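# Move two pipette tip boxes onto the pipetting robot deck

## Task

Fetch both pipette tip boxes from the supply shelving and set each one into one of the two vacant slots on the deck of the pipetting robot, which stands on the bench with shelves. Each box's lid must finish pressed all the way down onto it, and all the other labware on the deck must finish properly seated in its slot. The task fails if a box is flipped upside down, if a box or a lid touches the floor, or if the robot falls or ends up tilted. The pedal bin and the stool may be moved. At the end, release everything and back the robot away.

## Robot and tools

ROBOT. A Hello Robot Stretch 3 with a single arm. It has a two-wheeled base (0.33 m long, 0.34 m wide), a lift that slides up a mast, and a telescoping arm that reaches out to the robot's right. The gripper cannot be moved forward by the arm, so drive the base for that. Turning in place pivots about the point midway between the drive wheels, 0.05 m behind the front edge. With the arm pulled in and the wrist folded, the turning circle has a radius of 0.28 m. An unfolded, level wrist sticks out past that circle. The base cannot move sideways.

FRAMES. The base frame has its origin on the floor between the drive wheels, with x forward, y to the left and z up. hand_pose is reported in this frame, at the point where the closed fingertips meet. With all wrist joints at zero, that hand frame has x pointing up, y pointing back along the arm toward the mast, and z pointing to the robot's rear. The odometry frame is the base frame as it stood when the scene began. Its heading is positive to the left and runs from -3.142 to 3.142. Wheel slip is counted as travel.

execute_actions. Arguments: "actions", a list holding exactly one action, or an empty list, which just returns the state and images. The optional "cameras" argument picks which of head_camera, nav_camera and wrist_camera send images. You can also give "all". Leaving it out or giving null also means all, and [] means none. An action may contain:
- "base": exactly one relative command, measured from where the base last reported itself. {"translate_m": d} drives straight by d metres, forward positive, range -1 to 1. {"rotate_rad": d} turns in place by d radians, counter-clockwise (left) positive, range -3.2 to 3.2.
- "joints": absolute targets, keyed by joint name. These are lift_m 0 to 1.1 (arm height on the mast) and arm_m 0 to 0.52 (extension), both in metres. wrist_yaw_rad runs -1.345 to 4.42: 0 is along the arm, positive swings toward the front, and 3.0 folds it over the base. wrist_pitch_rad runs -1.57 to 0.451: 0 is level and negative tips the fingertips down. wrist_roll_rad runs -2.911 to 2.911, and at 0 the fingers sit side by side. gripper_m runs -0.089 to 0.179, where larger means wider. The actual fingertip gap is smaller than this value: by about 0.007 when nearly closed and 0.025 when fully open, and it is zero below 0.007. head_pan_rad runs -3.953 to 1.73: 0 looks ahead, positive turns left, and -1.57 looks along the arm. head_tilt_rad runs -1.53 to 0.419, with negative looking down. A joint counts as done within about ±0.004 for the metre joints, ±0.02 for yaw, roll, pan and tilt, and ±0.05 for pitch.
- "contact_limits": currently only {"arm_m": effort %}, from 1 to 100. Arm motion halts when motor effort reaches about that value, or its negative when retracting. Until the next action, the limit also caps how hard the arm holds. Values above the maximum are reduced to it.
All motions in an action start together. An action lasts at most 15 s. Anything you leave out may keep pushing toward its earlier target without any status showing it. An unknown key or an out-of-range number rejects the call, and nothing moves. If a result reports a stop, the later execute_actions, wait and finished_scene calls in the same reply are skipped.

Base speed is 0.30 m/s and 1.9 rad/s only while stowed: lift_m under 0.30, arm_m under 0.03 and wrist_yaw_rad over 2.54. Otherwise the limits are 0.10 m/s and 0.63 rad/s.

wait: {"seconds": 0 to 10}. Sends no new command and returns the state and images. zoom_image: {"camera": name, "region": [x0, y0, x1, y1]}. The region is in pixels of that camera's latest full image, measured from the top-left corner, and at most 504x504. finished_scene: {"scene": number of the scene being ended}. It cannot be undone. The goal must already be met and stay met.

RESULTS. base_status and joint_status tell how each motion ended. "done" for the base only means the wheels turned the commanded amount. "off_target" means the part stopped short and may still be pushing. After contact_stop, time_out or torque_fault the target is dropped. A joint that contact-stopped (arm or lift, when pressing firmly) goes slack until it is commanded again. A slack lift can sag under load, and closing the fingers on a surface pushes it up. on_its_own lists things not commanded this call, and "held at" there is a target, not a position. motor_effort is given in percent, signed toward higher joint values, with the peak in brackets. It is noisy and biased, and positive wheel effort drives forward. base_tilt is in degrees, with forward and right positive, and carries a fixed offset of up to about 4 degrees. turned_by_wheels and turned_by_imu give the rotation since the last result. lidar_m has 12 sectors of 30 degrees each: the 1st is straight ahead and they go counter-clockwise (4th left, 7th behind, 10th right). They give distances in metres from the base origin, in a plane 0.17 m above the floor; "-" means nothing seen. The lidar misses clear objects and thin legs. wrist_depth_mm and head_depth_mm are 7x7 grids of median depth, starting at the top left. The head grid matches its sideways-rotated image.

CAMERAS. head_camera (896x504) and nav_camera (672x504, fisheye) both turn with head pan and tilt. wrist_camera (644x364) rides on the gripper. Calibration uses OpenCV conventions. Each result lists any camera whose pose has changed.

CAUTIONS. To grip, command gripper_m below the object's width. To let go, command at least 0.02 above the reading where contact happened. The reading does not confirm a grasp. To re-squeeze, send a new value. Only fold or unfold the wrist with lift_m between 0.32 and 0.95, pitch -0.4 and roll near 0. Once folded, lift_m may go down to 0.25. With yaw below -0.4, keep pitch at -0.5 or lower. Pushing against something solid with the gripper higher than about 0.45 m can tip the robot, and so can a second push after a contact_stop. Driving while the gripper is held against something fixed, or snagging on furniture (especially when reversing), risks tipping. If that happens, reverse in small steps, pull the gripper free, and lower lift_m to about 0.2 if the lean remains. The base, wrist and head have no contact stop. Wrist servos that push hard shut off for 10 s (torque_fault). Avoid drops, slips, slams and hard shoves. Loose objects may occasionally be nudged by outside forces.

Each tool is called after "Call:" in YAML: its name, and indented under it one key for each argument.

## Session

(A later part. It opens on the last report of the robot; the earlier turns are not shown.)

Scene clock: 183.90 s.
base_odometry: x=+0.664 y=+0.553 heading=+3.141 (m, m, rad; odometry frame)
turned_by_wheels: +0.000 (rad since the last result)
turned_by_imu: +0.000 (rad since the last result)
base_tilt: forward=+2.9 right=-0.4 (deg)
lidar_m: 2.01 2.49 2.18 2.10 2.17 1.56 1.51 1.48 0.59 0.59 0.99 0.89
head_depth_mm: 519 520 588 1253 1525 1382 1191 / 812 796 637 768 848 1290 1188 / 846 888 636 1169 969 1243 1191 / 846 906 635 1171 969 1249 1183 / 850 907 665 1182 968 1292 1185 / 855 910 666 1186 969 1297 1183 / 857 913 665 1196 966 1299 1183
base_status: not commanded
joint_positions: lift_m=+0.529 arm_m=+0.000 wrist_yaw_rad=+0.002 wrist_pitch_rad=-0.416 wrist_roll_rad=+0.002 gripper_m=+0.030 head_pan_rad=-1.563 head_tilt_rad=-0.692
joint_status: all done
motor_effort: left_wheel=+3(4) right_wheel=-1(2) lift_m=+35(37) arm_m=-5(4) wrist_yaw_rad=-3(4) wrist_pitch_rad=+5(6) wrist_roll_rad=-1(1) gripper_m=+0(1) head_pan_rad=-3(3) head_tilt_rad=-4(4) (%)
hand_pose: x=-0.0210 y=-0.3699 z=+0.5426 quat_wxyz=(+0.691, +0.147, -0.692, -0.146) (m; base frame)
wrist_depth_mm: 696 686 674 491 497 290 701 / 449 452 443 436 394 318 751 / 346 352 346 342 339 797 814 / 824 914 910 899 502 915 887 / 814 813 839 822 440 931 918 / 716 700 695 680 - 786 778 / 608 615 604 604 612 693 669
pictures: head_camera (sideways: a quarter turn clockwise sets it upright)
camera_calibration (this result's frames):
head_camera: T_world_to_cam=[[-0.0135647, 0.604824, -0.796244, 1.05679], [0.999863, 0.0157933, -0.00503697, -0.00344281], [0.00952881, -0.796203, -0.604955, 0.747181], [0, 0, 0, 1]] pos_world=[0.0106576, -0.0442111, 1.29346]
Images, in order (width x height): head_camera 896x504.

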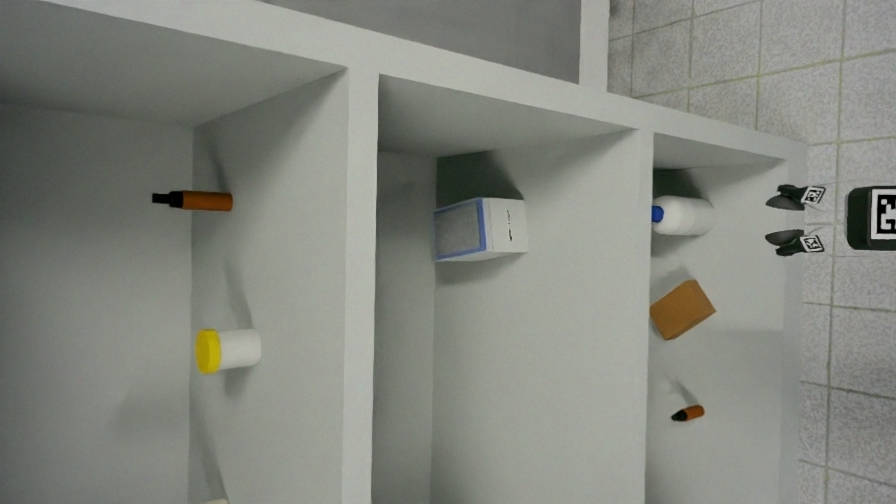

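Call:
execute_actions:
  actions:
    - {"base":{"translate_m":-0.01},"joints":{"wrist_yaw_rad":0.1,"wrist_pitch_rad":-0.08,"gripper_m":0.15,"lift_m":0.5,"arm_m":0.33}}
  cameras: ["head_camera","wrist_camera"]

Scene clock: 189.37 s.
base_odometry: x=+0.674 y=+0.553 heading=-3.142 (m, m, rad; odometry frame)
turned_by_wheels: +0.000 (rad since the last result)
turned_by_imu: +0.000 (rad since the last result)
base_tilt: forward=+3.0 right=-0.5 (deg)
lidar_m: 2.02 2.50 2.19 2.10 2.16 1.56 1.50 1.47 0.59 0.58 0.80 0.90
head_depth_mm: 486 518 596 1276 1526 1386 1186 / 769 752 611 720 841 1405 1190 / 844 886 636 1169 999 1212 1185 / 848 904 635 1128 996 1247 1186 / 851 907 665 1187 968 1288 1183 / 853 909 665 1188 966 1302 1185 / 856 913 663 1192 967 1300 1184
base_status: done
joint_positions: lift_m=+0.501 arm_m=+0.330 wrist_yaw_rad=+0.099 wrist_pitch_rad=-0.100 wrist_roll_rad=+0.002 gripper_m=+0.150 head_pan_rad=-1.563 head_tilt_rad=-0.692
joint_status: all done
motor_effort: left_wheel=+3(6) right_wheel=-2(4) lift_m=+11(36) arm_m=+3(4) wrist_yaw_rad=+0(3) wrist_pitch_rad=+7(6) wrist_roll_rad=-1(1) gripper_m=+0(83) head_pan_rad=-3(4) head_tilt_rad=-4(4) (%)
hand_pose: x=+0.0036 y=-0.7260 z=+0.5898 quat_wxyz=(+0.707, +0.070, -0.704, +0.000) (m; base frame)
wrist_depth_mm: 446 431 424 407 388 291 179 / 467 451 433 425 411 290 177 / 480 467 451 429 423 288 177 / 506 480 461 209 213 288 177 / 317 341 318 217 270 289 175 / 234 - 230 224 225 230 162 / 192 175 183 181 182 182 167
pictures: head_camera (sideways: a quarter turn clockwise sets it upright), wrist_camera
camera_calibration (this result's frames):
head_camera: T_world_to_cam=[[-0.0135647, 0.604824, -0.796244, 1.05679], [0.999863, 0.0157934, -0.00503697, -0.00344281], [0.00952891, -0.796203, -0.604955, 0.747181], [0, 0, 0, 1]] pos_world=[0.0106576, -0.0442111, 1.29346]
wrist_camera: T_world_to_cam=[[-0.991606, -0.128751, -0.0118281, -0.0744605], [-0.0251714, 0.281972, -0.959092, 0.805289], [0.12682, -0.950744, -0.282847, -0.364475], [0, 0, 0, 1]] pos_world=[-0.00734273, -0.583178, 0.668375]
Images, in order (width x height): head_camera 896x504, wrist_camera 644x364.

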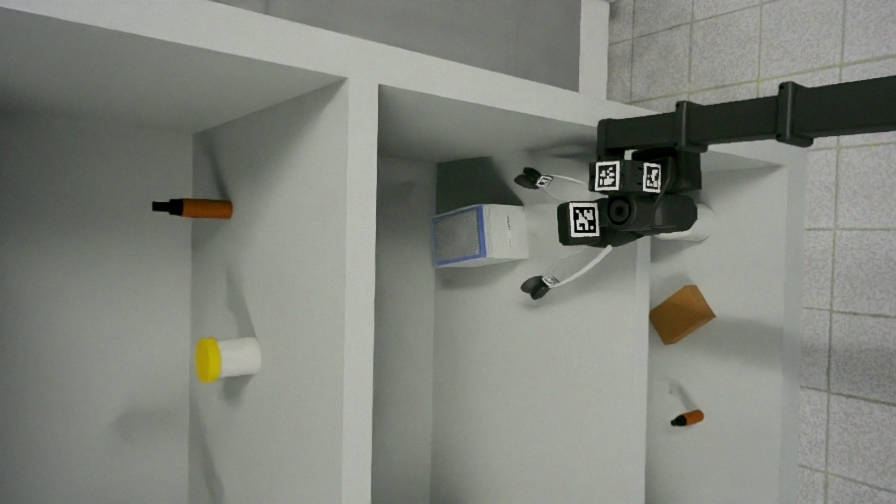

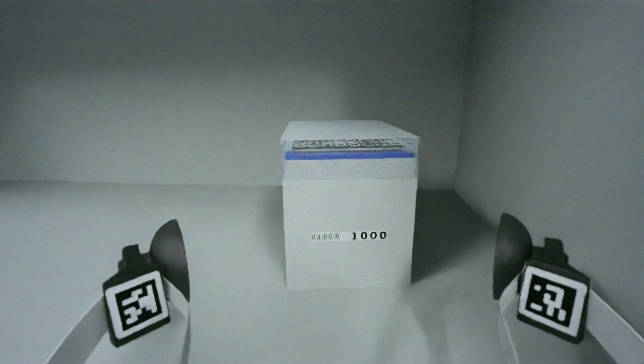

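Call:
execute_actions:
  actions:
    - {"joints":{"wrist_yaw_rad":0.115,"lift_m":0.49,"arm_m":0.425},"contact_limits":{"arm_m":15}}
  cameras: ["wrist_camera"]

Call:
execute_actions:
  actions:
    - {"joints":{"gripper_m":0.048}}
  cameras: ["wrist_camera"]

Call:
execute_actions:
  actions:
    - {"joints":{"lift_m":0.525}}
  cameras: ["wrist_camera"]

Call:
execute_actions:
  actions:
    - {"joints":{"lift_m":0.54,"arm_m":0.27,"wrist_yaw_rad":0}}
  cameras: ["wrist_camera","head_camera"]

Scene clock: 194.30 s.
base_odometry: x=+0.674 y=+0.553 heading=-3.142 (m, m, rad; odometry frame)
turned_by_wheels: +0.000 (rad since the last result)
turned_by_imu: +0.000 (rad since the last result)
base_tilt: forward=+2.7 right=-0.5 (deg)
lidar_m: 2.02 2.51 2.18 2.10 2.16 1.56 1.50 1.48 0.59 0.58 0.80 0.90
head_depth_mm: 486 517 596 1278 1514 1381 1190 / 770 750 611 721 818 1418 1186 / 848 887 635 1173 - 1217 1187 / 850 904 635 1148 942 1243 1184 / 850 908 666 1181 970 1292 1182 / 854 911 664 1192 967 1296 1184 / 854 912 664 1192 966 1296 1181
base_status: not commanded
joint_positions: lift_m=+0.491 arm_m=+0.425 wrist_yaw_rad=+0.114 wrist_pitch_rad=-0.100 wrist_roll_rad=+0.002 gripper_m=+0.150 head_pan_rad=-1.563 head_tilt_rad=-0.692
joint_status: all done
motor_effort: left_wheel=+3(3) right_wheel=-2(2) lift_m=+12(12) arm_m=+4(2) wrist_yaw_rad=+1(4) wrist_pitch_rad=+7(7) wrist_roll_rad=-1(1) gripper_m=+0(0) head_pan_rad=-3(3) head_tilt_rad=-4(5) (%)
contact_limits: arm_m 15 (drawing in: default 31, maximum 50; extending or still: default 41, maximum 67)
hand_pose: x=+0.0072 y=-0.8206 z=+0.5798 quat_wxyz=(+0.707, +0.076, -0.704, +0.005) (m; base frame)
wrist_depth_mm: 355 345 329 322 312 300 182 / 372 364 344 334 323 302 182 / 388 377 362 207 333 297 181 / 407 392 139 114 115 295 179 / 294 318 116 115 116 265 179 / 216 - 122 121 122 212 165 / 177 162 156 127 128 167 156
pictures: wrist_camera
camera_calibration (this result's frames):
wrist_camera: T_world_to_cam=[[-0.989648, -0.143028, -0.0118273, -0.0949014], [-0.0292303, 0.281563, -0.959098, 0.822162], [0.140508, -0.948823, -0.282829, -0.456247], [0, 0, 0, 1]] pos_world=[-0.00578069, -0.677961, 0.658372]
Images, in order (width x height): wrist_camera 644x364.

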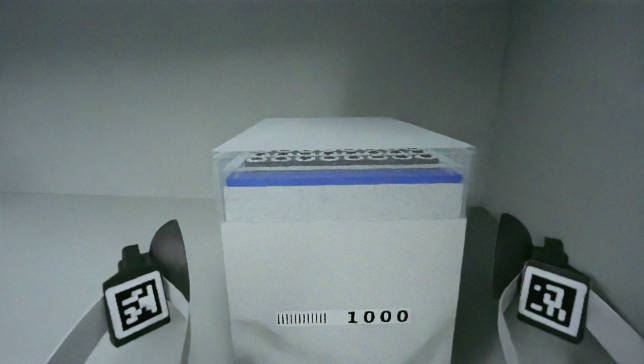

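Scene clock: 195.80 s.
base_odometry: x=+0.674 y=+0.553 heading=-3.142 (m, m, rad; odometry frame)
turned_by_wheels: +0.000 (rad since the last result)
turned_by_imu: +0.000 (rad since the last result)
base_tilt: forward=+2.9 right=-0.6 (deg)
lidar_m: 2.03 2.50 2.19 2.10 2.16 1.56 1.49 1.47 0.59 0.58 0.80 0.90
head_depth_mm: 487 517 596 1278 1523 1383 1187 / 771 751 611 720 818 1419 1175 / 847 890 636 1168 - 1209 1185 / 847 904 635 1176 943 1240 1184 / 848 906 666 1186 969 1281 1188 / 852 909 665 1190 966 1296 1189 / 855 912 664 1191 969 1294 1183
base_status: not commanded
joint_positions: lift_m=+0.491 arm_m=+0.425 wrist_yaw_rad=+0.115 wrist_pitch_rad=-0.100 wrist_roll_rad=+0.002 gripper_m=+0.049 head_pan_rad=-1.563 head_tilt_rad=-0.692
joint_status: all done
motor_effort: left_wheel=+4(3) right_wheel=-2(1) lift_m=+12(12) arm_m=+4(3) wrist_yaw_rad=-1(1) wrist_pitch_rad=+7(7) wrist_roll_rad=-1(1) gripper_m=-18(91) head_pan_rad=-3(2) head_tilt_rad=-4(4) (%)
hand_pose: x=+0.0076 y=-0.8206 z=+0.5798 quat_wxyz=(+0.707, +0.076, -0.704, +0.005) (m; base frame)
wrist_depth_mm: 357 348 333 320 309 299 184 / 369 360 345 334 324 302 183 / 386 379 357 210 336 299 182 / 405 389 372 119 119 298 181 / 291 295 121 120 120 265 179 / 216 214 125 126 127 - 178 / 170 168 156 132 132 161 160
pictures: wrist_camera
camera_calibration (this result's frames):
wrist_camera: T_world_to_cam=[[-0.989397, -0.144753, -0.0118296, -0.0958783], [-0.029719, 0.281512, -0.959097, 0.822124], [0.142162, -0.948577, -0.282829, -0.456077], [0, 0, 0, 1]] pos_world=[-0.00559205, -0.67794, 0.658372]
Images, in order (width x height): wrist_camera 644x364.

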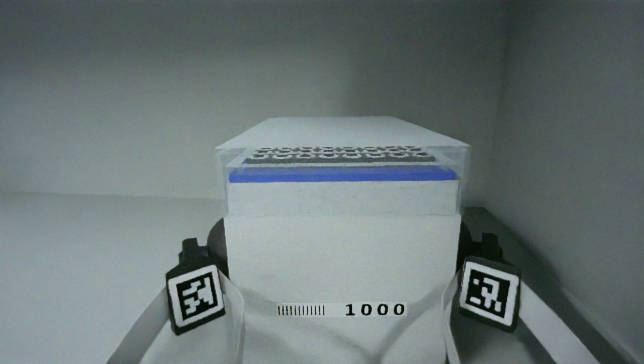

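Scene clock: 196.93 s.
base_odometry: x=+0.674 y=+0.553 heading=-3.142 (m, m, rad; odometry frame)
turned_by_wheels: +0.000 (rad since the last result)
turned_by_imu: +0.000 (rad since the last result)
base_tilt: forward=+2.8 right=-0.4 (deg)
lidar_m: 2.02 2.50 2.18 2.10 2.17 1.56 1.50 1.48 0.59 0.59 0.80 0.90
head_depth_mm: 487 517 596 1285 1525 1383 1190 / 770 751 610 720 797 1410 1211 / 846 888 636 1170 - 1210 1183 / 847 905 635 1168 954 1238 1181 / 850 907 666 1182 968 1287 1182 / 853 910 666 1191 967 1298 1187 / 858 914 663 1194 966 1300 1182
base_status: not commanded
joint_positions: lift_m=+0.524 arm_m=+0.425 wrist_yaw_rad=+0.116 wrist_pitch_rad=-0.117 wrist_roll_rad=+0.002 gripper_m=+0.049 head_pan_rad=-1.563 head_tilt_rad=-0.692
joint_status: all done
motor_effort: left_wheel=+4(3) right_wheel=-2(1) lift_m=+36(34) arm_m=+3(3) wrist_yaw_rad=-1(2) wrist_pitch_rad=+12(12) wrist_roll_rad=-1(1) gripper_m=-19(18) head_pan_rad=-3(3) head_tilt_rad=-5(4) (%)
hand_pose: x=+0.0075 y=-0.8197 z=+0.6091 quat_wxyz=(+0.707, +0.082, -0.703, -0.001) (m; base frame)
wrist_depth_mm: 349 346 332 320 310 298 184 / 371 362 347 336 324 303 183 / 395 377 363 349 335 301 182 / 409 394 377 127 126 296 180 / 355 349 126 126 125 268 179 / 262 262 128 127 127 - 177 / 211 209 192 128 128 199 169
pictures: wrist_camera
camera_calibration (this result's frames):
wrist_camera: T_world_to_cam=[[-0.989422, -0.14454, -0.0123556, -0.0950109], [-0.0316837, 0.298427, -0.953906, 0.860698], [0.141565, -0.943424, -0.29985, -0.432323], [0, 0, 0, 1]] pos_world=[-0.00553425, -0.678452, 0.690219]
Images, in order (width x height): wrist_camera 644x364.

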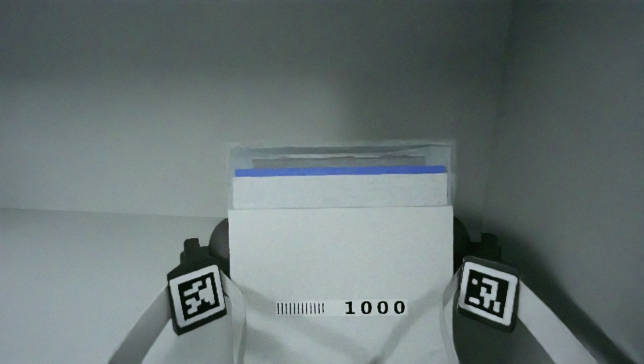

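Scene clock: 199.33 s.
base_odometry: x=+0.674 y=+0.553 heading=+3.142 (m, m, rad; odometry frame)
turned_by_wheels: +0.000 (rad since the last result)
turned_by_imu: +0.000 (rad since the last result)
base_tilt: forward=+2.9 right=-0.5 (deg)
lidar_m: 2.02 2.49 2.18 2.10 2.16 1.55 1.50 1.48 0.59 0.58 0.80 0.90
head_depth_mm: 488 518 596 1281 1529 1384 1189 / 769 752 611 720 844 1396 - / 845 888 635 1164 945 - 1185 / 848 906 635 1180 929 1239 1188 / 851 908 666 1184 967 1287 1189 / 851 910 666 1190 964 1298 1185 / 855 913 663 1193 964 1299 1181
base_status: not commanded
joint_positions: lift_m=+0.539 arm_m=+0.270 wrist_yaw_rad=+0.001 wrist_pitch_rad=-0.119 wrist_roll_rad=+0.002 gripper_m=+0.049 head_pan_rad=-1.563 head_tilt_rad=-0.692
joint_status: all done
motor_effort: left_wheel=+3(3) right_wheel=-2(2) lift_m=+36(40) arm_m=-5(6) wrist_yaw_rad=-2(5) wrist_pitch_rad=+13(13) wrist_roll_rad=-1(1) gripper_m=-19(19) head_pan_rad=-3(3) head_tilt_rad=-5(4) (%)
hand_pose: x=-0.0212 y=-0.6668 z=+0.6238 quat_wxyz=(+0.705, +0.042, -0.706, -0.042) (m; base frame)
wrist_depth_mm: 461 458 449 458 443 215 143 / 479 481 475 473 440 217 144 / 501 497 492 497 454 217 144 / 520 517 492 127 127 219 144 / 387 386 127 126 125 203 144 / 290 290 127 127 127 - 144 / 230 228 211 129 128 213 138
pictures: head_camera (sideways: a quarter turn clockwise sets it upright), wrist_camera
camera_calibration (this result's frames):
head_camera: T_world_to_cam=[[-0.0135647, 0.604824, -0.796244, 1.05679], [0.999863, 0.0157933, -0.00503697, -0.00344281], [0.00952881, -0.796203, -0.604955, 0.747181], [0, 0, 0, 1]] pos_world=[0.0106576, -0.0442111, 1.29346]
wrist_camera: T_world_to_cam=[[-0.999459, -0.0304508, -0.012391, -0.0253164], [0.00264378, 0.301241, -0.953544, 0.83057], [0.0327689, -0.953062, -0.300998, -0.287645], [0, 0, 0, 1]] pos_world=[-0.0180728, -0.525116, 0.705091]
Images, in order (width x height): head_camera 896x504, wrist_camera 644x364.

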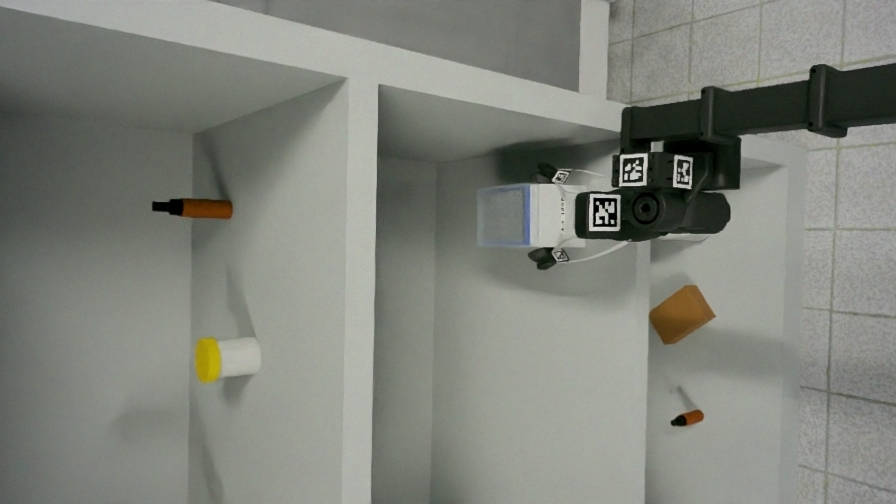

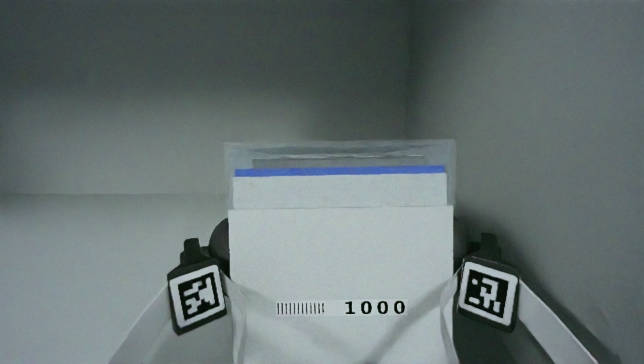

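Call:
execute_actions:
  actions:
    - {"joints":{"wrist_pitch_rad":0.15,"arm_m":0.2}}
  cameras: ["wrist_camera"]

Call:
execute_actions:
  actions:
    - {"base":{"rotate_rad":0.43},"joints":{"arm_m":0}}
  cameras: []

Call:
execute_actions:
  actions:
    - {"base":{"translate_m":1},"joints":{"lift_m":0.87,"head_tilt_rad":-0.55}}
  cameras: ["wrist_camera"]

Call:
execute_actions:
  actions:
    - {"base":{"translate_m":0.64}}
  cameras: []

Call:
execute_actions:
  actions:
    - {"base":{"rotate_rad":1.14}}
  cameras: ["wrist_camera","head_camera"]

Scene clock: 205.13 s.
base_odometry: x=+0.674 y=+0.553 heading=+3.142 (m, m, rad; odometry frame)
turned_by_wheels: +0.000 (rad since the last result)
turned_by_imu: +0.000 (rad since the last result)
base_tilt: forward=+2.9 right=-0.4 (deg)
lidar_m: 2.02 2.50 2.19 2.10 2.16 1.56 1.50 1.48 0.59 0.58 0.80 0.89
head_depth_mm: 487 518 596 1278 1524 1388 1189 / 770 752 611 721 865 1382 - / 845 887 637 1169 916 - 1163 / 849 904 635 1179 916 1270 1181 / 848 907 665 1185 965 1288 1186 / 855 911 665 1190 968 1292 1180 / 856 912 664 1196 967 1300 1185
base_status: not commanded
joint_positions: lift_m=+0.539 arm_m=+0.200 wrist_yaw_rad=+0.001 wrist_pitch_rad=+0.106 wrist_roll_rad=+0.002 gripper_m=+0.049 head_pan_rad=-1.563 head_tilt_rad=-0.692
joint_status: all done
motor_effort: left_wheel=+3(3) right_wheel=-1(2) lift_m=+36(36) arm_m=-5(3) wrist_yaw_rad=-1(2) wrist_pitch_rad=+14(16) wrist_roll_rad=-1(1) gripper_m=-17(19) head_pan_rad=-3(3) head_tilt_rad=-4(5) (%)
hand_pose: x=-0.0212 y=-0.6026 z=+0.6813 quat_wxyz=(+0.706, -0.037, -0.707, +0.038) (m; base frame)
wrist_depth_mm: 559 568 559 559 441 219 145 / 575 573 562 560 452 219 145 / 586 581 558 563 447 219 144 / 582 579 584 131 130 220 145 / 578 585 129 129 128 207 145 / 499 512 128 127 127 - 146 / 357 356 319 127 126 240 139
pictures: wrist_camera
camera_calibration (this result's frames):
wrist_camera: T_world_to_cam=[[-0.999452, -0.0326496, -0.00547151, -0.0286358], [0.00281336, 0.0809116, -0.996717, 0.762701], [0.0329852, -0.996186, -0.0807754, -0.385145], [0, 0, 0, 1]] pos_world=[-0.0180618, -0.446323, 0.728931]
Images, in order (width x height): wrist_camera 644x364.

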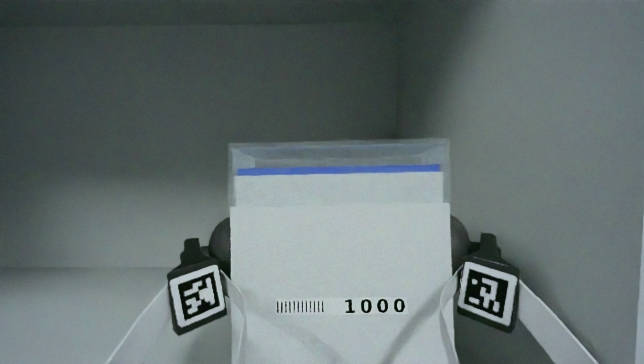

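Scene clock: 207.83 s.
base_odometry: x=+0.674 y=+0.553 heading=-2.712 (m, m, rad; odometry frame)
turned_by_wheels: +0.430 (rad since the last result)
turned_by_imu: +0.426 (rad since the last result)
base_tilt: forward=+3.0 right=-0.5 (deg)
lidar_m: 2.50 2.26 2.10 2.12 1.61 1.50 1.65 1.12 0.58 1.03 0.89 2.02
head_depth_mm: 833 884 637 1129 970 1121 1121 / 869 918 636 1168 967 1247 1149 / 900 889 668 1214 967 647 1189 / 928 859 702 1207 997 650 1209 / 1002 928 741 1212 1063 1318 1186 / 947 892 1082 1165 1332 1349 1186 / 830 861 945 1059 1524 1382 1181
base_status: done
joint_positions: lift_m=+0.539 arm_m=+0.000 wrist_yaw_rad=+0.001 wrist_pitch_rad=+0.107 wrist_roll_rad=+0.002 gripper_m=+0.049 head_pan_rad=-1.563 head_tilt_rad=-0.692
joint_status: all done
motor_effort: left_wheel=-5(10) right_wheel=+3(6) lift_m=+36(36) arm_m=-4(6) wrist_yaw_rad=-1(1) wrist_pitch_rad=+14(14) wrist_roll_rad=-1(1) gripper_m=-17(19) head_pan_rad=-3(3) head_tilt_rad=-5(4) (%)
hand_pose: x=-0.0212 y=-0.4026 z=+0.6816 quat_wxyz=(+0.706, -0.037, -0.707, +0.038) (m; base frame)
wrist_depth_mm: - 557 557 566 567 570 566 / - 642 821 796 743 664 619 / - 642 858 859 769 683 623 / - 647 763 131 130 700 616 / - 657 129 128 127 691 633 / - 560 128 127 127 - 493 / - 609 771 128 126 338 369
pictures: none
No camera images: the call's "cameras" was empty. Leave "cameras" out to get every camera's image.

Scene clock: 218.80 s.
base_odometry: x=-0.235 y=+0.137 heading=-2.712 (m, m, rad; odometry frame)
turned_by_wheels: +0.000 (rad since the last result)
turned_by_imu: -0.005 (rad since the last result)
base_tilt: forward=+2.9 right=-0.5 (deg)
lidar_m: 1.35 1.53 1.70 1.72 2.18 2.41 2.31 1.25 0.98 1.47 1.85 1.17
head_depth_mm: 1188 1285 1398 1541 1720 1522 - / 1239 1347 1479 1625 1727 1563 - / 1294 1416 1564 476 423 - - / 1347 1483 1650 1772 431 1556 1252 / 1427 1573 1748 1979 1896 1518 1264 / 1499 1662 1861 2138 1888 1520 1260 / 1581 1760 1987 2243 1884 1517 1262
base_status: done
joint_positions: lift_m=+0.869 arm_m=+0.000 wrist_yaw_rad=+0.001 wrist_pitch_rad=+0.108 wrist_roll_rad=+0.002 gripper_m=+0.049 head_pan_rad=-1.563 head_tilt_rad=-0.557
joint_status: all done
motor_effort: left_wheel=-4(6) right_wheel=+3(7) lift_m=+36(37) arm_m=-4(5) wrist_yaw_rad=-2(1) wrist_pitch_rad=+14(14) wrist_roll_rad=-1(1) gripper_m=-19(18) head_pan_rad=-3(3) head_tilt_rad=+3(16) (%)
hand_pose: x=-0.0212 y=-0.4026 z=+1.0118 quat_wxyz=(+0.706, -0.038, -0.707, +0.038) (m; base frame)
wrist_depth_mm: - - - - - - 832 / - - - - - - 812 / - - - - - - 811 / - - - 131 130 - 818 / - - 128 128 128 - 795 / - - 129 127 127 - 802 / - - - 127 126 - 725
pictures: wrist_camera
camera_calibration (this result's frames):
wrist_camera: T_world_to_cam=[[-0.999458, -0.0324613, -0.00541978, -0.0203252], [0.0028317, 0.0792497, -0.996851, 1.07533], [0.0327886, -0.996326, -0.0791148, -0.160949], [0, 0, 0, 1]] pos_world=[-0.0180819, -0.246236, 1.0591]
Images, in order (width x height): wrist_camera 644x364.

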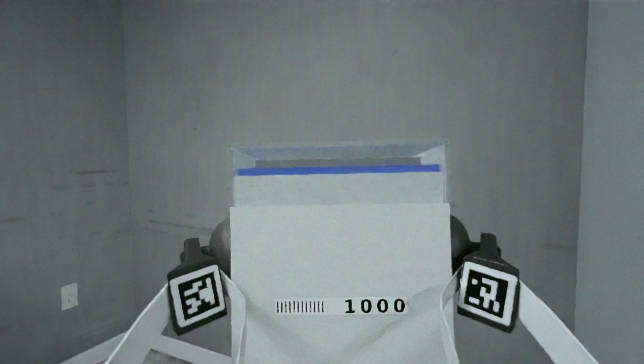

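Scene clock: 226.17 s.
base_odometry: x=-0.817 y=-0.130 heading=-2.712 (m, m, rad; odometry frame)
turned_by_wheels: +0.000 (rad since the last result)
turned_by_imu: -0.003 (rad since the last result)
base_tilt: forward=+3.0 right=-0.5 (deg)
lidar_m: 1.21 0.95 2.05 1.56 1.85 2.98 2.05 1.44 1.70 1.71 0.67 0.75
head_depth_mm: 1402 1519 1663 1826 1906 1528 - / 1470 1596 1734 1923 1771 1570 - / 1529 1671 1843 476 423 - - / 1598 1751 1950 2089 431 1568 1246 / 1674 1848 2061 2285 1903 1519 1264 / 1739 1908 2064 880 1034 1247 1259 / 1590 1680 1762 773 1901 1506 1265
base_status: done
joint_positions: lift_m=+0.869 arm_m=+0.000 wrist_yaw_rad=+0.001 wrist_pitch_rad=+0.108 wrist_roll_rad=+0.002 gripper_m=+0.049 head_pan_rad=-1.563 head_tilt_rad=-0.557
joint_status: not commanded
motor_effort: left_wheel=-4(6) right_wheel=+2(6) lift_m=+36(36) arm_m=-4(5) wrist_yaw_rad=-2(2) wrist_pitch_rad=+14(14) wrist_roll_rad=-1(1) gripper_m=-18(18) head_pan_rad=-3(3) head_tilt_rad=+2(3) (%)
hand_pose: x=-0.0212 y=-0.4026 z=+1.0118 quat_wxyz=(+0.706, -0.038, -0.707, +0.038) (m; base frame)
wrist_depth_mm: - - - - - - - / - - - - - - - / - - - - - - - / - - - 131 130 - - / 662 652 129 128 128 - - / 387 452 128 128 127 - - / 397 - 571 127 126 - -
pictures: none
No camera images: the call's "cameras" was empty. Leave "cameras" out to get every camera's image.

Scene clock: 228.93 s.
base_odometry: x=-0.817 y=-0.130 heading=-1.572 (m, m, rad; odometry frame)
turned_by_wheels: +1.140 (rad since the last result)
turned_by_imu: +1.129 (rad since the last result)
base_tilt: forward=+2.9 right=-0.6 (deg)
lidar_m: 2.05 1.56 2.00 2.98 2.03 1.44 1.69 0.80 0.67 0.75 1.23 0.95
head_depth_mm: 1078 1149 1119 745 659 945 - / 1081 1152 1114 745 661 944 1331 / 719 1148 976 476 423 - - / 1084 1159 1039 685 430 1561 1249 / 1089 1162 915 715 673 1517 1261 / 1091 1164 830 684 1579 1512 1265 / 1089 1167 835 676 1591 1515 1263
base_status: done
joint_positions: lift_m=+0.869 arm_m=+0.000 wrist_yaw_rad=+0.001 wrist_pitch_rad=+0.108 wrist_roll_rad=+0.002 gripper_m=+0.049 head_pan_rad=-1.563 head_tilt_rad=-0.556
joint_status: not commanded
motor_effort: left_wheel=-4(8) right_wheel=+3(6) lift_m=+36(36) arm_m=-5(5) wrist_yaw_rad=-1(2) wrist_pitch_rad=+14(14) wrist_roll_rad=-1(1) gripper_m=-18(19) head_pan_rad=-3(4) head_tilt_rad=+3(2) (%)
hand_pose: x=-0.0213 y=-0.4026 z=+1.0118 quat_wxyz=(+0.706, -0.038, -0.707, +0.038) (m; base frame)
wrist_depth_mm: 610 616 593 594 756 758 749 / - - - - - - - / - - - - - - - / - - 565 131 130 - - / 399 428 129 129 128 717 625 / 350 346 128 128 127 - 363 / 284 284 280 127 126 269 273
pictures: head_camera (sideways: a quarter turn clockwise sets it upright), wrist_camera
camera_calibration (this result's frames):
head_camera: T_world_to_cam=[[-0.0127043, 0.491936, -0.870539, 1.15366], [0.999868, 0.0150365, -0.00609469, -0.00206484], [0.0100916, -0.870502, -0.492062, 0.600301], [0, 0, 0, 1]] pos_world=[0.010663, -0.044932, 1.29968]
wrist_camera: T_world_to_cam=[[-0.999461, -0.0323632, -0.00542304, -0.0203079], [0.00284274, 0.0792492, -0.996851, 1.07533], [0.032691, -0.996329, -0.0791145, -0.160954], [0, 0, 0, 1]] pos_world=[-0.0180921, -0.24624, 1.0591]
Images, in order (width x height): head_camera 896x504, wrist_camera 644x364.

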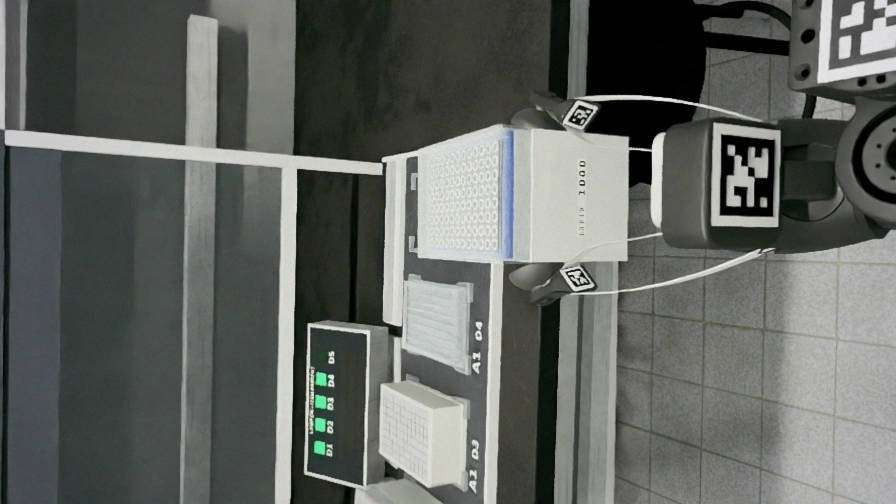

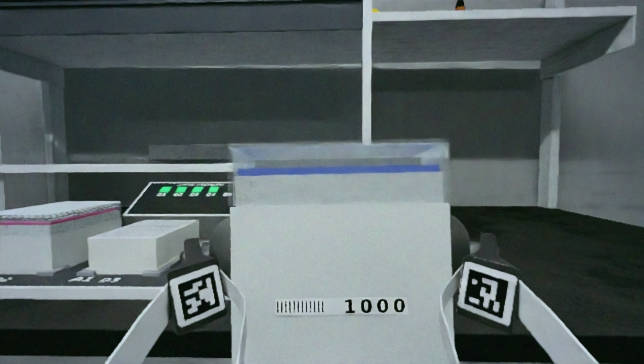

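Call:
execute_actions:
  actions:
    - {"joints":{"arm_m":0.225,"wrist_yaw_rad":-0.015,"lift_m":0.86}}

Call:
zoom_image:
  camera: "head_camera"
  region: [300,120,540,390]

Scene clock: 233.63 s.
base_odometry: x=-0.817 y=-0.130 heading=-1.572 (m, m, rad; odometry frame)
turned_by_wheels: +0.000 (rad since the last result)
turned_by_imu: +0.000 (rad since the last result)
base_tilt: forward=+2.9 right=-0.6 (deg)
lidar_m: 2.05 1.56 2.01 2.98 2.03 1.44 1.70 0.81 0.67 0.75 1.23 0.95
head_depth_mm: 1080 1147 1118 781 - 953 1210 / 1081 1154 1116 803 - 1424 1242 / 718 1139 841 614 - 1479 1265 / 1086 1157 1037 684 671 1518 1262 / 1090 1162 913 715 675 1520 1267 / 1088 1164 830 683 1587 1514 1264 / 1092 1181 833 675 1596 1523 1265
base_status: not commanded
joint_positions: lift_m=+0.861 arm_m=+0.225 wrist_yaw_rad=-0.014 wrist_pitch_rad=+0.108 wrist_roll_rad=+0.002 gripper_m=+0.049 head_pan_rad=-1.563 head_tilt_rad=-0.556
joint_status: all done
motor_effort: left_wheel=-4(5) right_wheel=+3(3) lift_m=+13(36) arm_m=+4(4) wrist_yaw_rad=-2(5) wrist_pitch_rad=+14(14) wrist_roll_rad=-1(1) gripper_m=-19(18) head_pan_rad=-3(4) head_tilt_rad=+2(3) (%)
hand_pose: x=-0.0251 y=-0.6270 z=+1.0029 quat_wxyz=(+0.706, -0.043, -0.706, +0.033) (m; base frame)
wrist_depth_mm: 732 747 739 740 728 752 700 / 813 819 808 813 797 824 807 / 813 801 799 825 810 821 799 / 612 393 388 130 130 820 840 / 322 324 129 128 128 680 573 / 256 326 128 128 127 - 346 / 228 225 201 127 126 232 252
pictures: head_camera (sideways: a quarter turn clockwise sets it upright), nav_camera (sideways: a quarter turn counterclockwise sets it upright), wrist_camera
camera_calibration (this result's frames):
head_camera: T_world_to_cam=[[-0.0127043, 0.491919, -0.870548, 1.15367], [0.999868, 0.0150366, -0.00609483, -0.00206466], [0.0100919, -0.870511, -0.492045, 0.600279], [0, 0, 0, 1]] pos_world=[0.010663, -0.044932, 1.29968]
nav_camera: T_world_to_cam=[[-0.0208463, -0.537243, 0.84317, -1.0575], [-0.999617, -0.00414847, -0.0273576, 0.0904683], [0.0181955, -0.843418, -0.53695, 0.654505], [0, 0, 0, 1]] pos_world=[0.0564797, -0.0157369, 1.24556]
wrist_camera: T_world_to_cam=[[-0.999832, -0.0175185, -0.00542017, -0.0221429], [0.00401791, 0.0791107, -0.996858, 1.08426], [0.0178922, -0.996712, -0.079027, -0.385825], [0, 0, 0, 1]] pos_world=[-0.0195924, -0.470721, 1.05024]
Images, in order (width x height): head_camera 896x504, nav_camera 672x504, wrist_camera 644x364.

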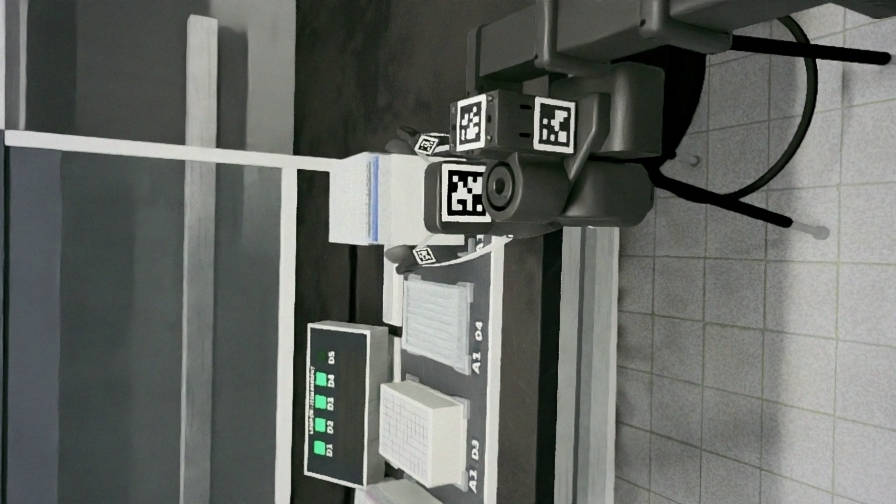

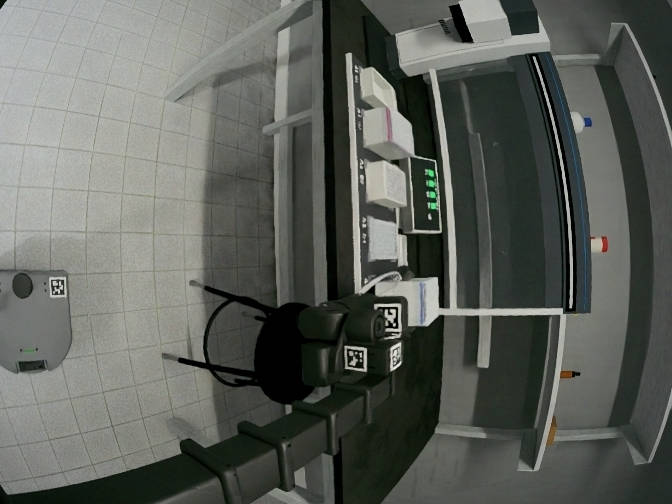

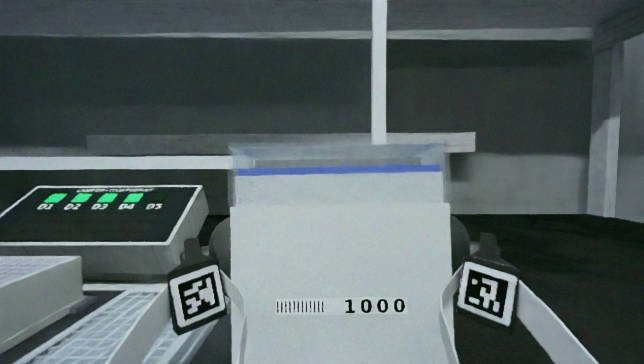

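Region (300, 120, 540, 390) of head_camera's 896x504 image, scaled by 1.867, with more detail than that image has.

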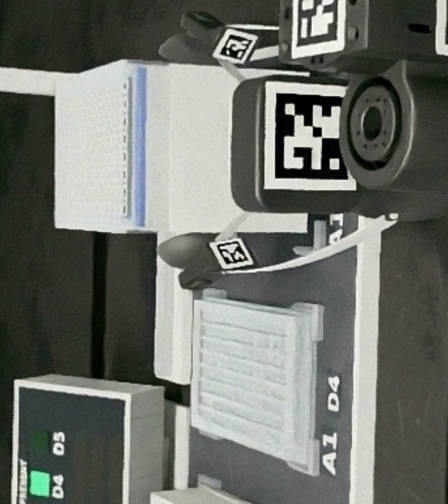

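Call:
execute_actions:
  actions:
    - {"base":{"translate_m":0.006},"joints":{"arm_m":0.254,"lift_m":0.853}}
  cameras: []

Call:
execute_actions:
  actions:
    - {"joints":{"lift_m":0.838}}
  cameras: ["wrist_camera","head_camera"]

Call:
zoom_image:
  camera: "head_camera"
  region: [320,130,500,310]

Scene clock: 237.97 s.
base_odometry: x=-0.817 y=-0.136 heading=-1.572 (m, m, rad; odometry frame)
turned_by_wheels: +0.000 (rad since the last result)
turned_by_imu: +0.000 (rad since the last result)
base_tilt: forward=+2.9 right=-0.5 (deg)
lidar_m: 2.05 1.56 1.99 2.97 2.04 1.44 1.70 0.81 0.67 0.75 1.23 0.95
head_depth_mm: 1080 1151 1119 781 - 968 1212 / 1069 1156 1116 800 - 1402 1243 / 1082 1140 849 646 - 1433 1267 / 1085 1159 1038 661 670 1515 1268 / 1088 1159 916 716 673 1517 1265 / 1091 1165 830 682 1587 1514 1263 / 1091 1179 834 678 1594 1513 1260
base_status: done
joint_positions: lift_m=+0.854 arm_m=+0.254 wrist_yaw_rad=-0.014 wrist_pitch_rad=+0.109 wrist_roll_rad=+0.002 gripper_m=+0.049 head_pan_rad=-1.563 head_tilt_rad=-0.556
joint_status: all done
motor_effort: left_wheel=-5(6) right_wheel=+3(7) lift_m=+13(14) arm_m=+3(5) wrist_yaw_rad=-1(1) wrist_pitch_rad=+14(14) wrist_roll_rad=+0(1) gripper_m=-19(19) head_pan_rad=-4(3) head_tilt_rad=+2(2) (%)
hand_pose: x=-0.0251 y=-0.6560 z=+0.9961 quat_wxyz=(+0.706, -0.043, -0.706, +0.033) (m; base frame)
wrist_depth_mm: 752 770 786 779 782 770 711 / 767 800 777 777 795 769 773 / 799 792 793 727 732 789 767 / 358 356 357 131 130 807 780 / 297 292 128 128 128 640 552 / 247 294 128 128 127 - 324 / 215 213 191 127 126 219 239
pictures: none
No camera images: the call's "cameras" was empty. Leave "cameras" out to get every camera's image.

Scene clock: 238.80 s.
base_odometry: x=-0.817 y=-0.136 heading=-1.572 (m, m, rad; odometry frame)
turned_by_wheels: +0.000 (rad since the last result)
turned_by_imu: +0.000 (rad since the last result)
base_tilt: forward=+2.9 right=-0.5 (deg)
lidar_m: 2.05 1.55 2.00 2.98 2.04 1.44 1.70 0.81 0.68 0.75 1.23 0.95
head_depth_mm: 1077 1152 1119 746 - - 1217 / 1067 1151 1114 781 - 1406 1240 / 1082 1138 849 647 - 1441 1268 / 1087 1158 1037 673 671 1514 1265 / 1086 1160 914 716 674 1514 1263 / 1090 1165 826 681 1577 1508 1264 / 1094 1163 835 678 1594 1508 1264
base_status: not commanded
joint_positions: lift_m=+0.839 arm_m=+0.254 wrist_yaw_rad=-0.014 wrist_pitch_rad=+0.124 wrist_roll_rad=+0.002 gripper_m=+0.049 head_pan_rad=-1.563 head_tilt_rad=-0.556
joint_status: all done
motor_effort: left_wheel=-5(5) right_wheel=+3(3) lift_m=+12(15) arm_m=+3(3) wrist_yaw_rad=-2(2) wrist_pitch_rad=+9(14) wrist_roll_rad=-1(1) gripper_m=-18(18) head_pan_rad=-3(3) head_tilt_rad=+3(3) (%)
hand_pose: x=-0.0251 y=-0.6559 z=+0.9850 quat_wxyz=(+0.706, -0.048, -0.706, +0.038) (m; base frame)
wrist_depth_mm: 755 738 792 788 809 779 712 / 777 763 791 786 777 771 787 / 773 784 722 719 731 812 797 / 353 352 381 128 128 789 792 / 292 295 127 127 126 617 527 / 239 296 128 128 127 - 304 / 194 193 173 128 128 202 221
pictures: head_camera (sideways: a quarter turn clockwise sets it upright), wrist_camera
camera_calibration (this result's frames):
head_camera: T_world_to_cam=[[-0.0127042, 0.491918, -0.870549, 1.15367], [0.999868, 0.0150364, -0.00609484, -0.00206464], [0.0100917, -0.870512, -0.492044, 0.600277], [0, 0, 0, 1]] pos_world=[0.010663, -0.044932, 1.29968]
wrist_camera: T_world_to_cam=[[-0.999835, -0.017488, -0.00493355, -0.0232338], [0.00381195, 0.0635982, -0.997968, 1.05956], [0.0177662, -0.997822, -0.063521, -0.432075], [0, 0, 0, 1]] pos_world=[-0.0195926, -0.498926, 1.02985]
Images, in order (width x height): head_camera 896x504, wrist_camera 644x364.

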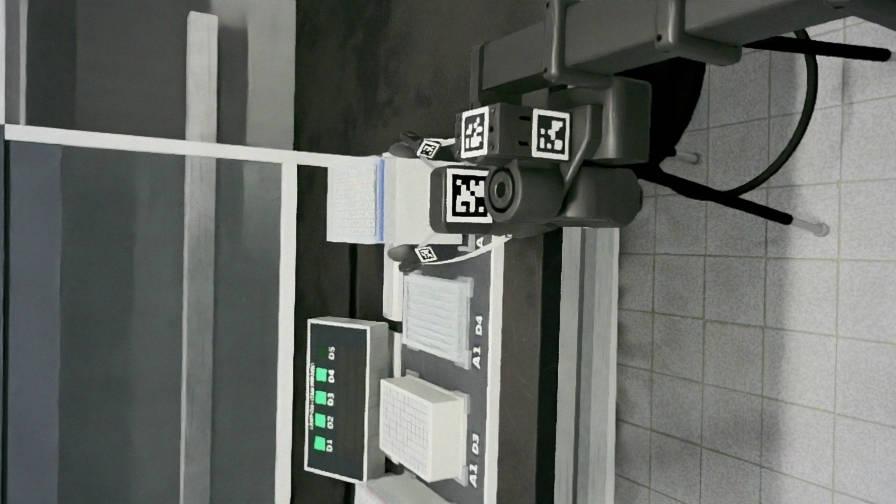

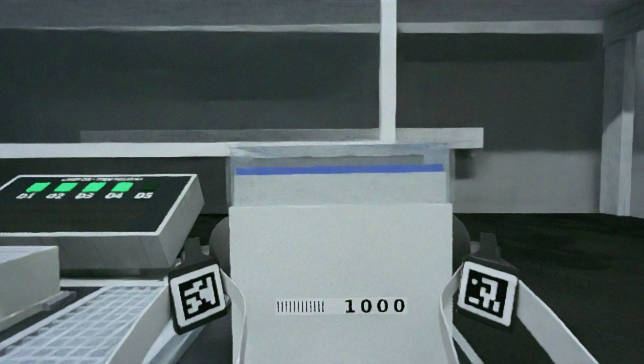

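Region (320, 130, 500, 310) of head_camera's 896x504 image, scaled by 2.800, with more detail than that image has.

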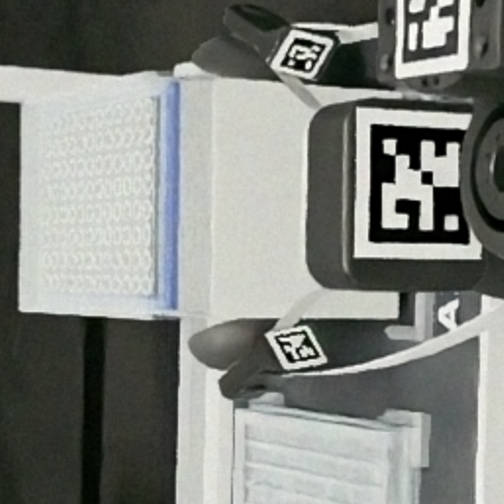

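Call:
execute_actions:
  actions:
    - {"base":{"translate_m":0.002},"joints":{"arm_m":0.251,"lift_m":0.833}}
  cameras: []

Call:
execute_actions:
  actions:
    - {"joints":{"gripper_m":0.125}}
  cameras: []

Call:
execute_actions:
  actions:
    - {"joints":{"arm_m":0.13,"lift_m":0.86,"wrist_pitch_rad":0.02}}
  cameras: ["wrist_camera","head_camera"]

Call:
zoom_image:
  camera: "head_camera"
  region: [320,130,500,310]

Scene clock: 242.77 s.
base_odometry: x=-0.817 y=-0.138 heading=-1.572 (m, m, rad; odometry frame)
turned_by_wheels: +0.000 (rad since the last result)
turned_by_imu: +0.000 (rad since the last result)
base_tilt: forward=+2.9 right=-0.4 (deg)
lidar_m: 2.04 1.55 1.98 2.98 2.04 1.44 1.70 0.81 0.67 0.75 1.23 0.95
head_depth_mm: 1078 1149 1122 746 - - 1211 / 1070 1153 1117 780 - 1448 1240 / 1081 1140 827 644 - 1437 1266 / 1086 1155 1035 662 671 1522 1269 / 1084 1162 913 716 674 1513 1262 / 1090 1165 830 683 1586 1524 1266 / 1093 1164 838 679 1598 1514 1261
base_status: done
joint_positions: lift_m=+0.834 arm_m=+0.251 wrist_yaw_rad=-0.016 wrist_pitch_rad=+0.127 wrist_roll_rad=+0.002 gripper_m=+0.049 head_pan_rad=-1.563 head_tilt_rad=-0.556
joint_status: all done
motor_effort: left_wheel=-4(8) right_wheel=+2(7) lift_m=+12(14) arm_m=-4(7) wrist_yaw_rad=+1(1) wrist_pitch_rad=+8(9) wrist_roll_rad=-1(1) gripper_m=-18(19) head_pan_rad=-3(4) head_tilt_rad=+3(3) (%)
hand_pose: x=-0.0256 y=-0.6534 z=+0.9808 quat_wxyz=(+0.706, -0.050, -0.706, +0.039) (m; base frame)
wrist_depth_mm: 763 751 772 780 781 766 712 / 780 806 771 773 807 778 804 / 787 723 726 730 721 796 801 / 345 343 364 126 126 803 802 / 293 290 127 126 126 557 508 / 237 268 128 127 127 320 295 / 188 185 166 129 128 195 207
pictures: none
No camera images: the call's "cameras" was empty. Leave "cameras" out to get every camera's image.

Scene clock: 244.03 s.
base_odometry: x=-0.817 y=-0.138 heading=-1.572 (m, m, rad; odometry frame)
turned_by_wheels: +0.000 (rad since the last result)
turned_by_imu: +0.000 (rad since the last result)
base_tilt: forward=+2.9 right=-0.5 (deg)
lidar_m: 2.04 1.56 1.99 2.98 2.03 1.44 1.70 0.81 0.68 0.75 1.23 0.94
head_depth_mm: 1081 1154 1121 744 - - 1211 / 1065 1154 1113 782 - 1439 1240 / 1085 1139 860 654 - 1438 1267 / 1082 1159 1036 658 671 1523 1262 / 1088 1157 915 716 674 1520 1259 / 1090 1161 827 683 1583 1514 1269 / 1090 1168 837 677 1591 1510 1263
base_status: not commanded
joint_positions: lift_m=+0.834 arm_m=+0.251 wrist_yaw_rad=-0.016 wrist_pitch_rad=+0.128 wrist_roll_rad=+0.002 gripper_m=+0.125 head_pan_rad=-1.563 head_tilt_rad=-0.556
joint_status: all done
motor_effort: left_wheel=-4(4) right_wheel=+3(2) lift_m=+12(12) arm_m=-4(4) wrist_yaw_rad=+0(1) wrist_pitch_rad=+7(8) wrist_roll_rad=-1(1) gripper_m=+1(80) head_pan_rad=-3(3) head_tilt_rad=+2(3) (%)
hand_pose: x=-0.0256 y=-0.6534 z=+0.9812 quat_wxyz=(+0.705, -0.051, -0.706, +0.039) (m; base frame)
wrist_depth_mm: 758 737 786 797 791 784 719 / 793 777 777 774 795 795 772 / 788 788 729 714 727 792 801 / 353 351 786 127 126 803 814 / 289 293 128 127 126 613 519 / 236 292 130 128 127 - 296 / 188 176 149 130 129 195 207
pictures: none
No camera images: the call's "cameras" was empty. Leave "cameras" out to get every camera's image.

Scene clock: 246.17 s.
base_odometry: x=-0.817 y=-0.138 heading=-1.572 (m, m, rad; odometry frame)
turned_by_wheels: +0.000 (rad since the last result)
turned_by_imu: +0.000 (rad since the last result)
base_tilt: forward=+2.8 right=-0.4 (deg)
lidar_m: 2.05 1.55 2.00 2.98 2.03 1.44 1.70 0.81 0.67 0.75 1.23 0.95
head_depth_mm: 1078 1149 1120 744 601 - 1211 / 1066 1154 1117 781 601 - 1225 / 1081 1144 862 656 - - 1253 / 1086 1157 1040 683 671 1513 1260 / 1085 1161 916 717 673 1518 1267 / 1086 1161 828 683 1588 1518 1265 / 1090 1166 839 678 1598 1510 1263
base_status: not commanded
joint_positions: lift_m=+0.859 arm_m=+0.130 wrist_yaw_rad=-0.016 wrist_pitch_rad=+0.003 wrist_roll_rad=+0.002 gripper_m=+0.125 head_pan_rad=-1.563 head_tilt_rad=-0.556
joint_status: all done
motor_effort: left_wheel=-5(4) right_wheel=+3(3) lift_m=+35(34) arm_m=-5(6) wrist_yaw_rad=+0(1) wrist_pitch_rad=+6(8) wrist_roll_rad=-1(1) gripper_m=+0(0) head_pan_rad=-3(3) head_tilt_rad=+3(2) (%)
hand_pose: x=-0.0255 y=-0.5315 z=+0.9749 quat_wxyz=(+0.707, -0.007, -0.708, -0.005) (m; base frame)
wrist_depth_mm: 845 849 850 855 835 846 875 / 868 862 853 850 857 874 909 / 894 477 828 462 883 906 926 / 411 413 432 243 601 697 677 / 257 312 338 252 333 410 367 / 232 239 229 228 229 - 252 / 194 183 193 192 191 185 191
pictures: head_camera (sideways: a quarter turn clockwise sets it upright), wrist_camera
camera_calibration (this result's frames):
head_camera: T_world_to_cam=[[-0.012704, 0.491908, -0.870555, 1.15368], [0.999868, 0.0150362, -0.00609493, -0.00206453], [0.0100917, -0.870517, -0.492034, 0.600264], [0, 0, 0, 1]] pos_world=[0.010663, -0.044932, 1.29968]
wrist_camera: T_world_to_cam=[[-0.999851, -0.0149271, -0.00870495, -0.0165025], [0.00582851, 0.18291, -0.983112, 1.0906], [0.0162672, -0.983016, -0.182795, -0.184456], [0, 0, 0, 1]] pos_world=[-0.019856, -0.381052, 1.03833]
Images, in order (width x height): head_camera 896x504, wrist_camera 644x364.

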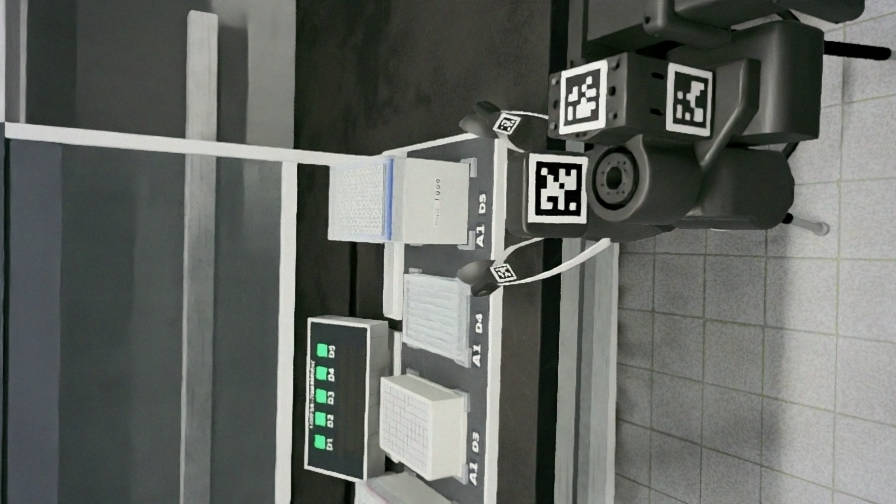

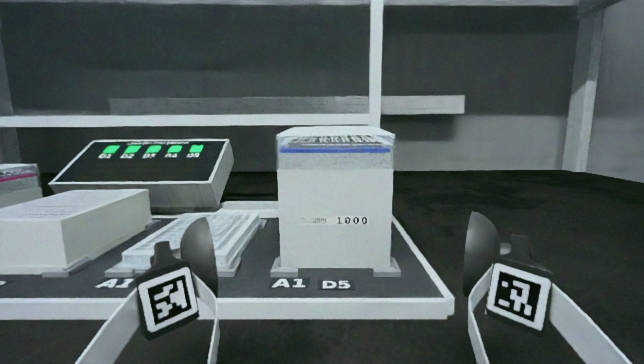

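Region (320, 130, 500, 310) of head_camera's 896x504 image, scaled by 2.800, with more detail than that image has.

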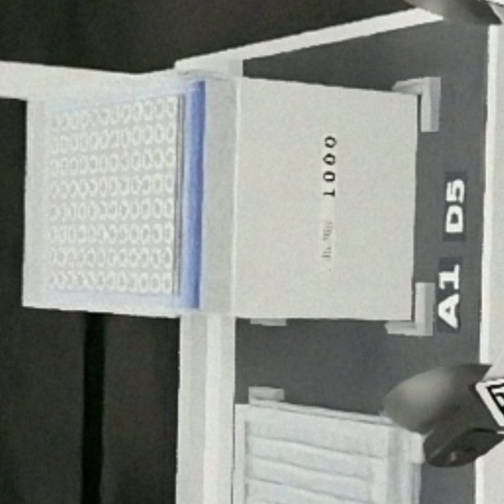

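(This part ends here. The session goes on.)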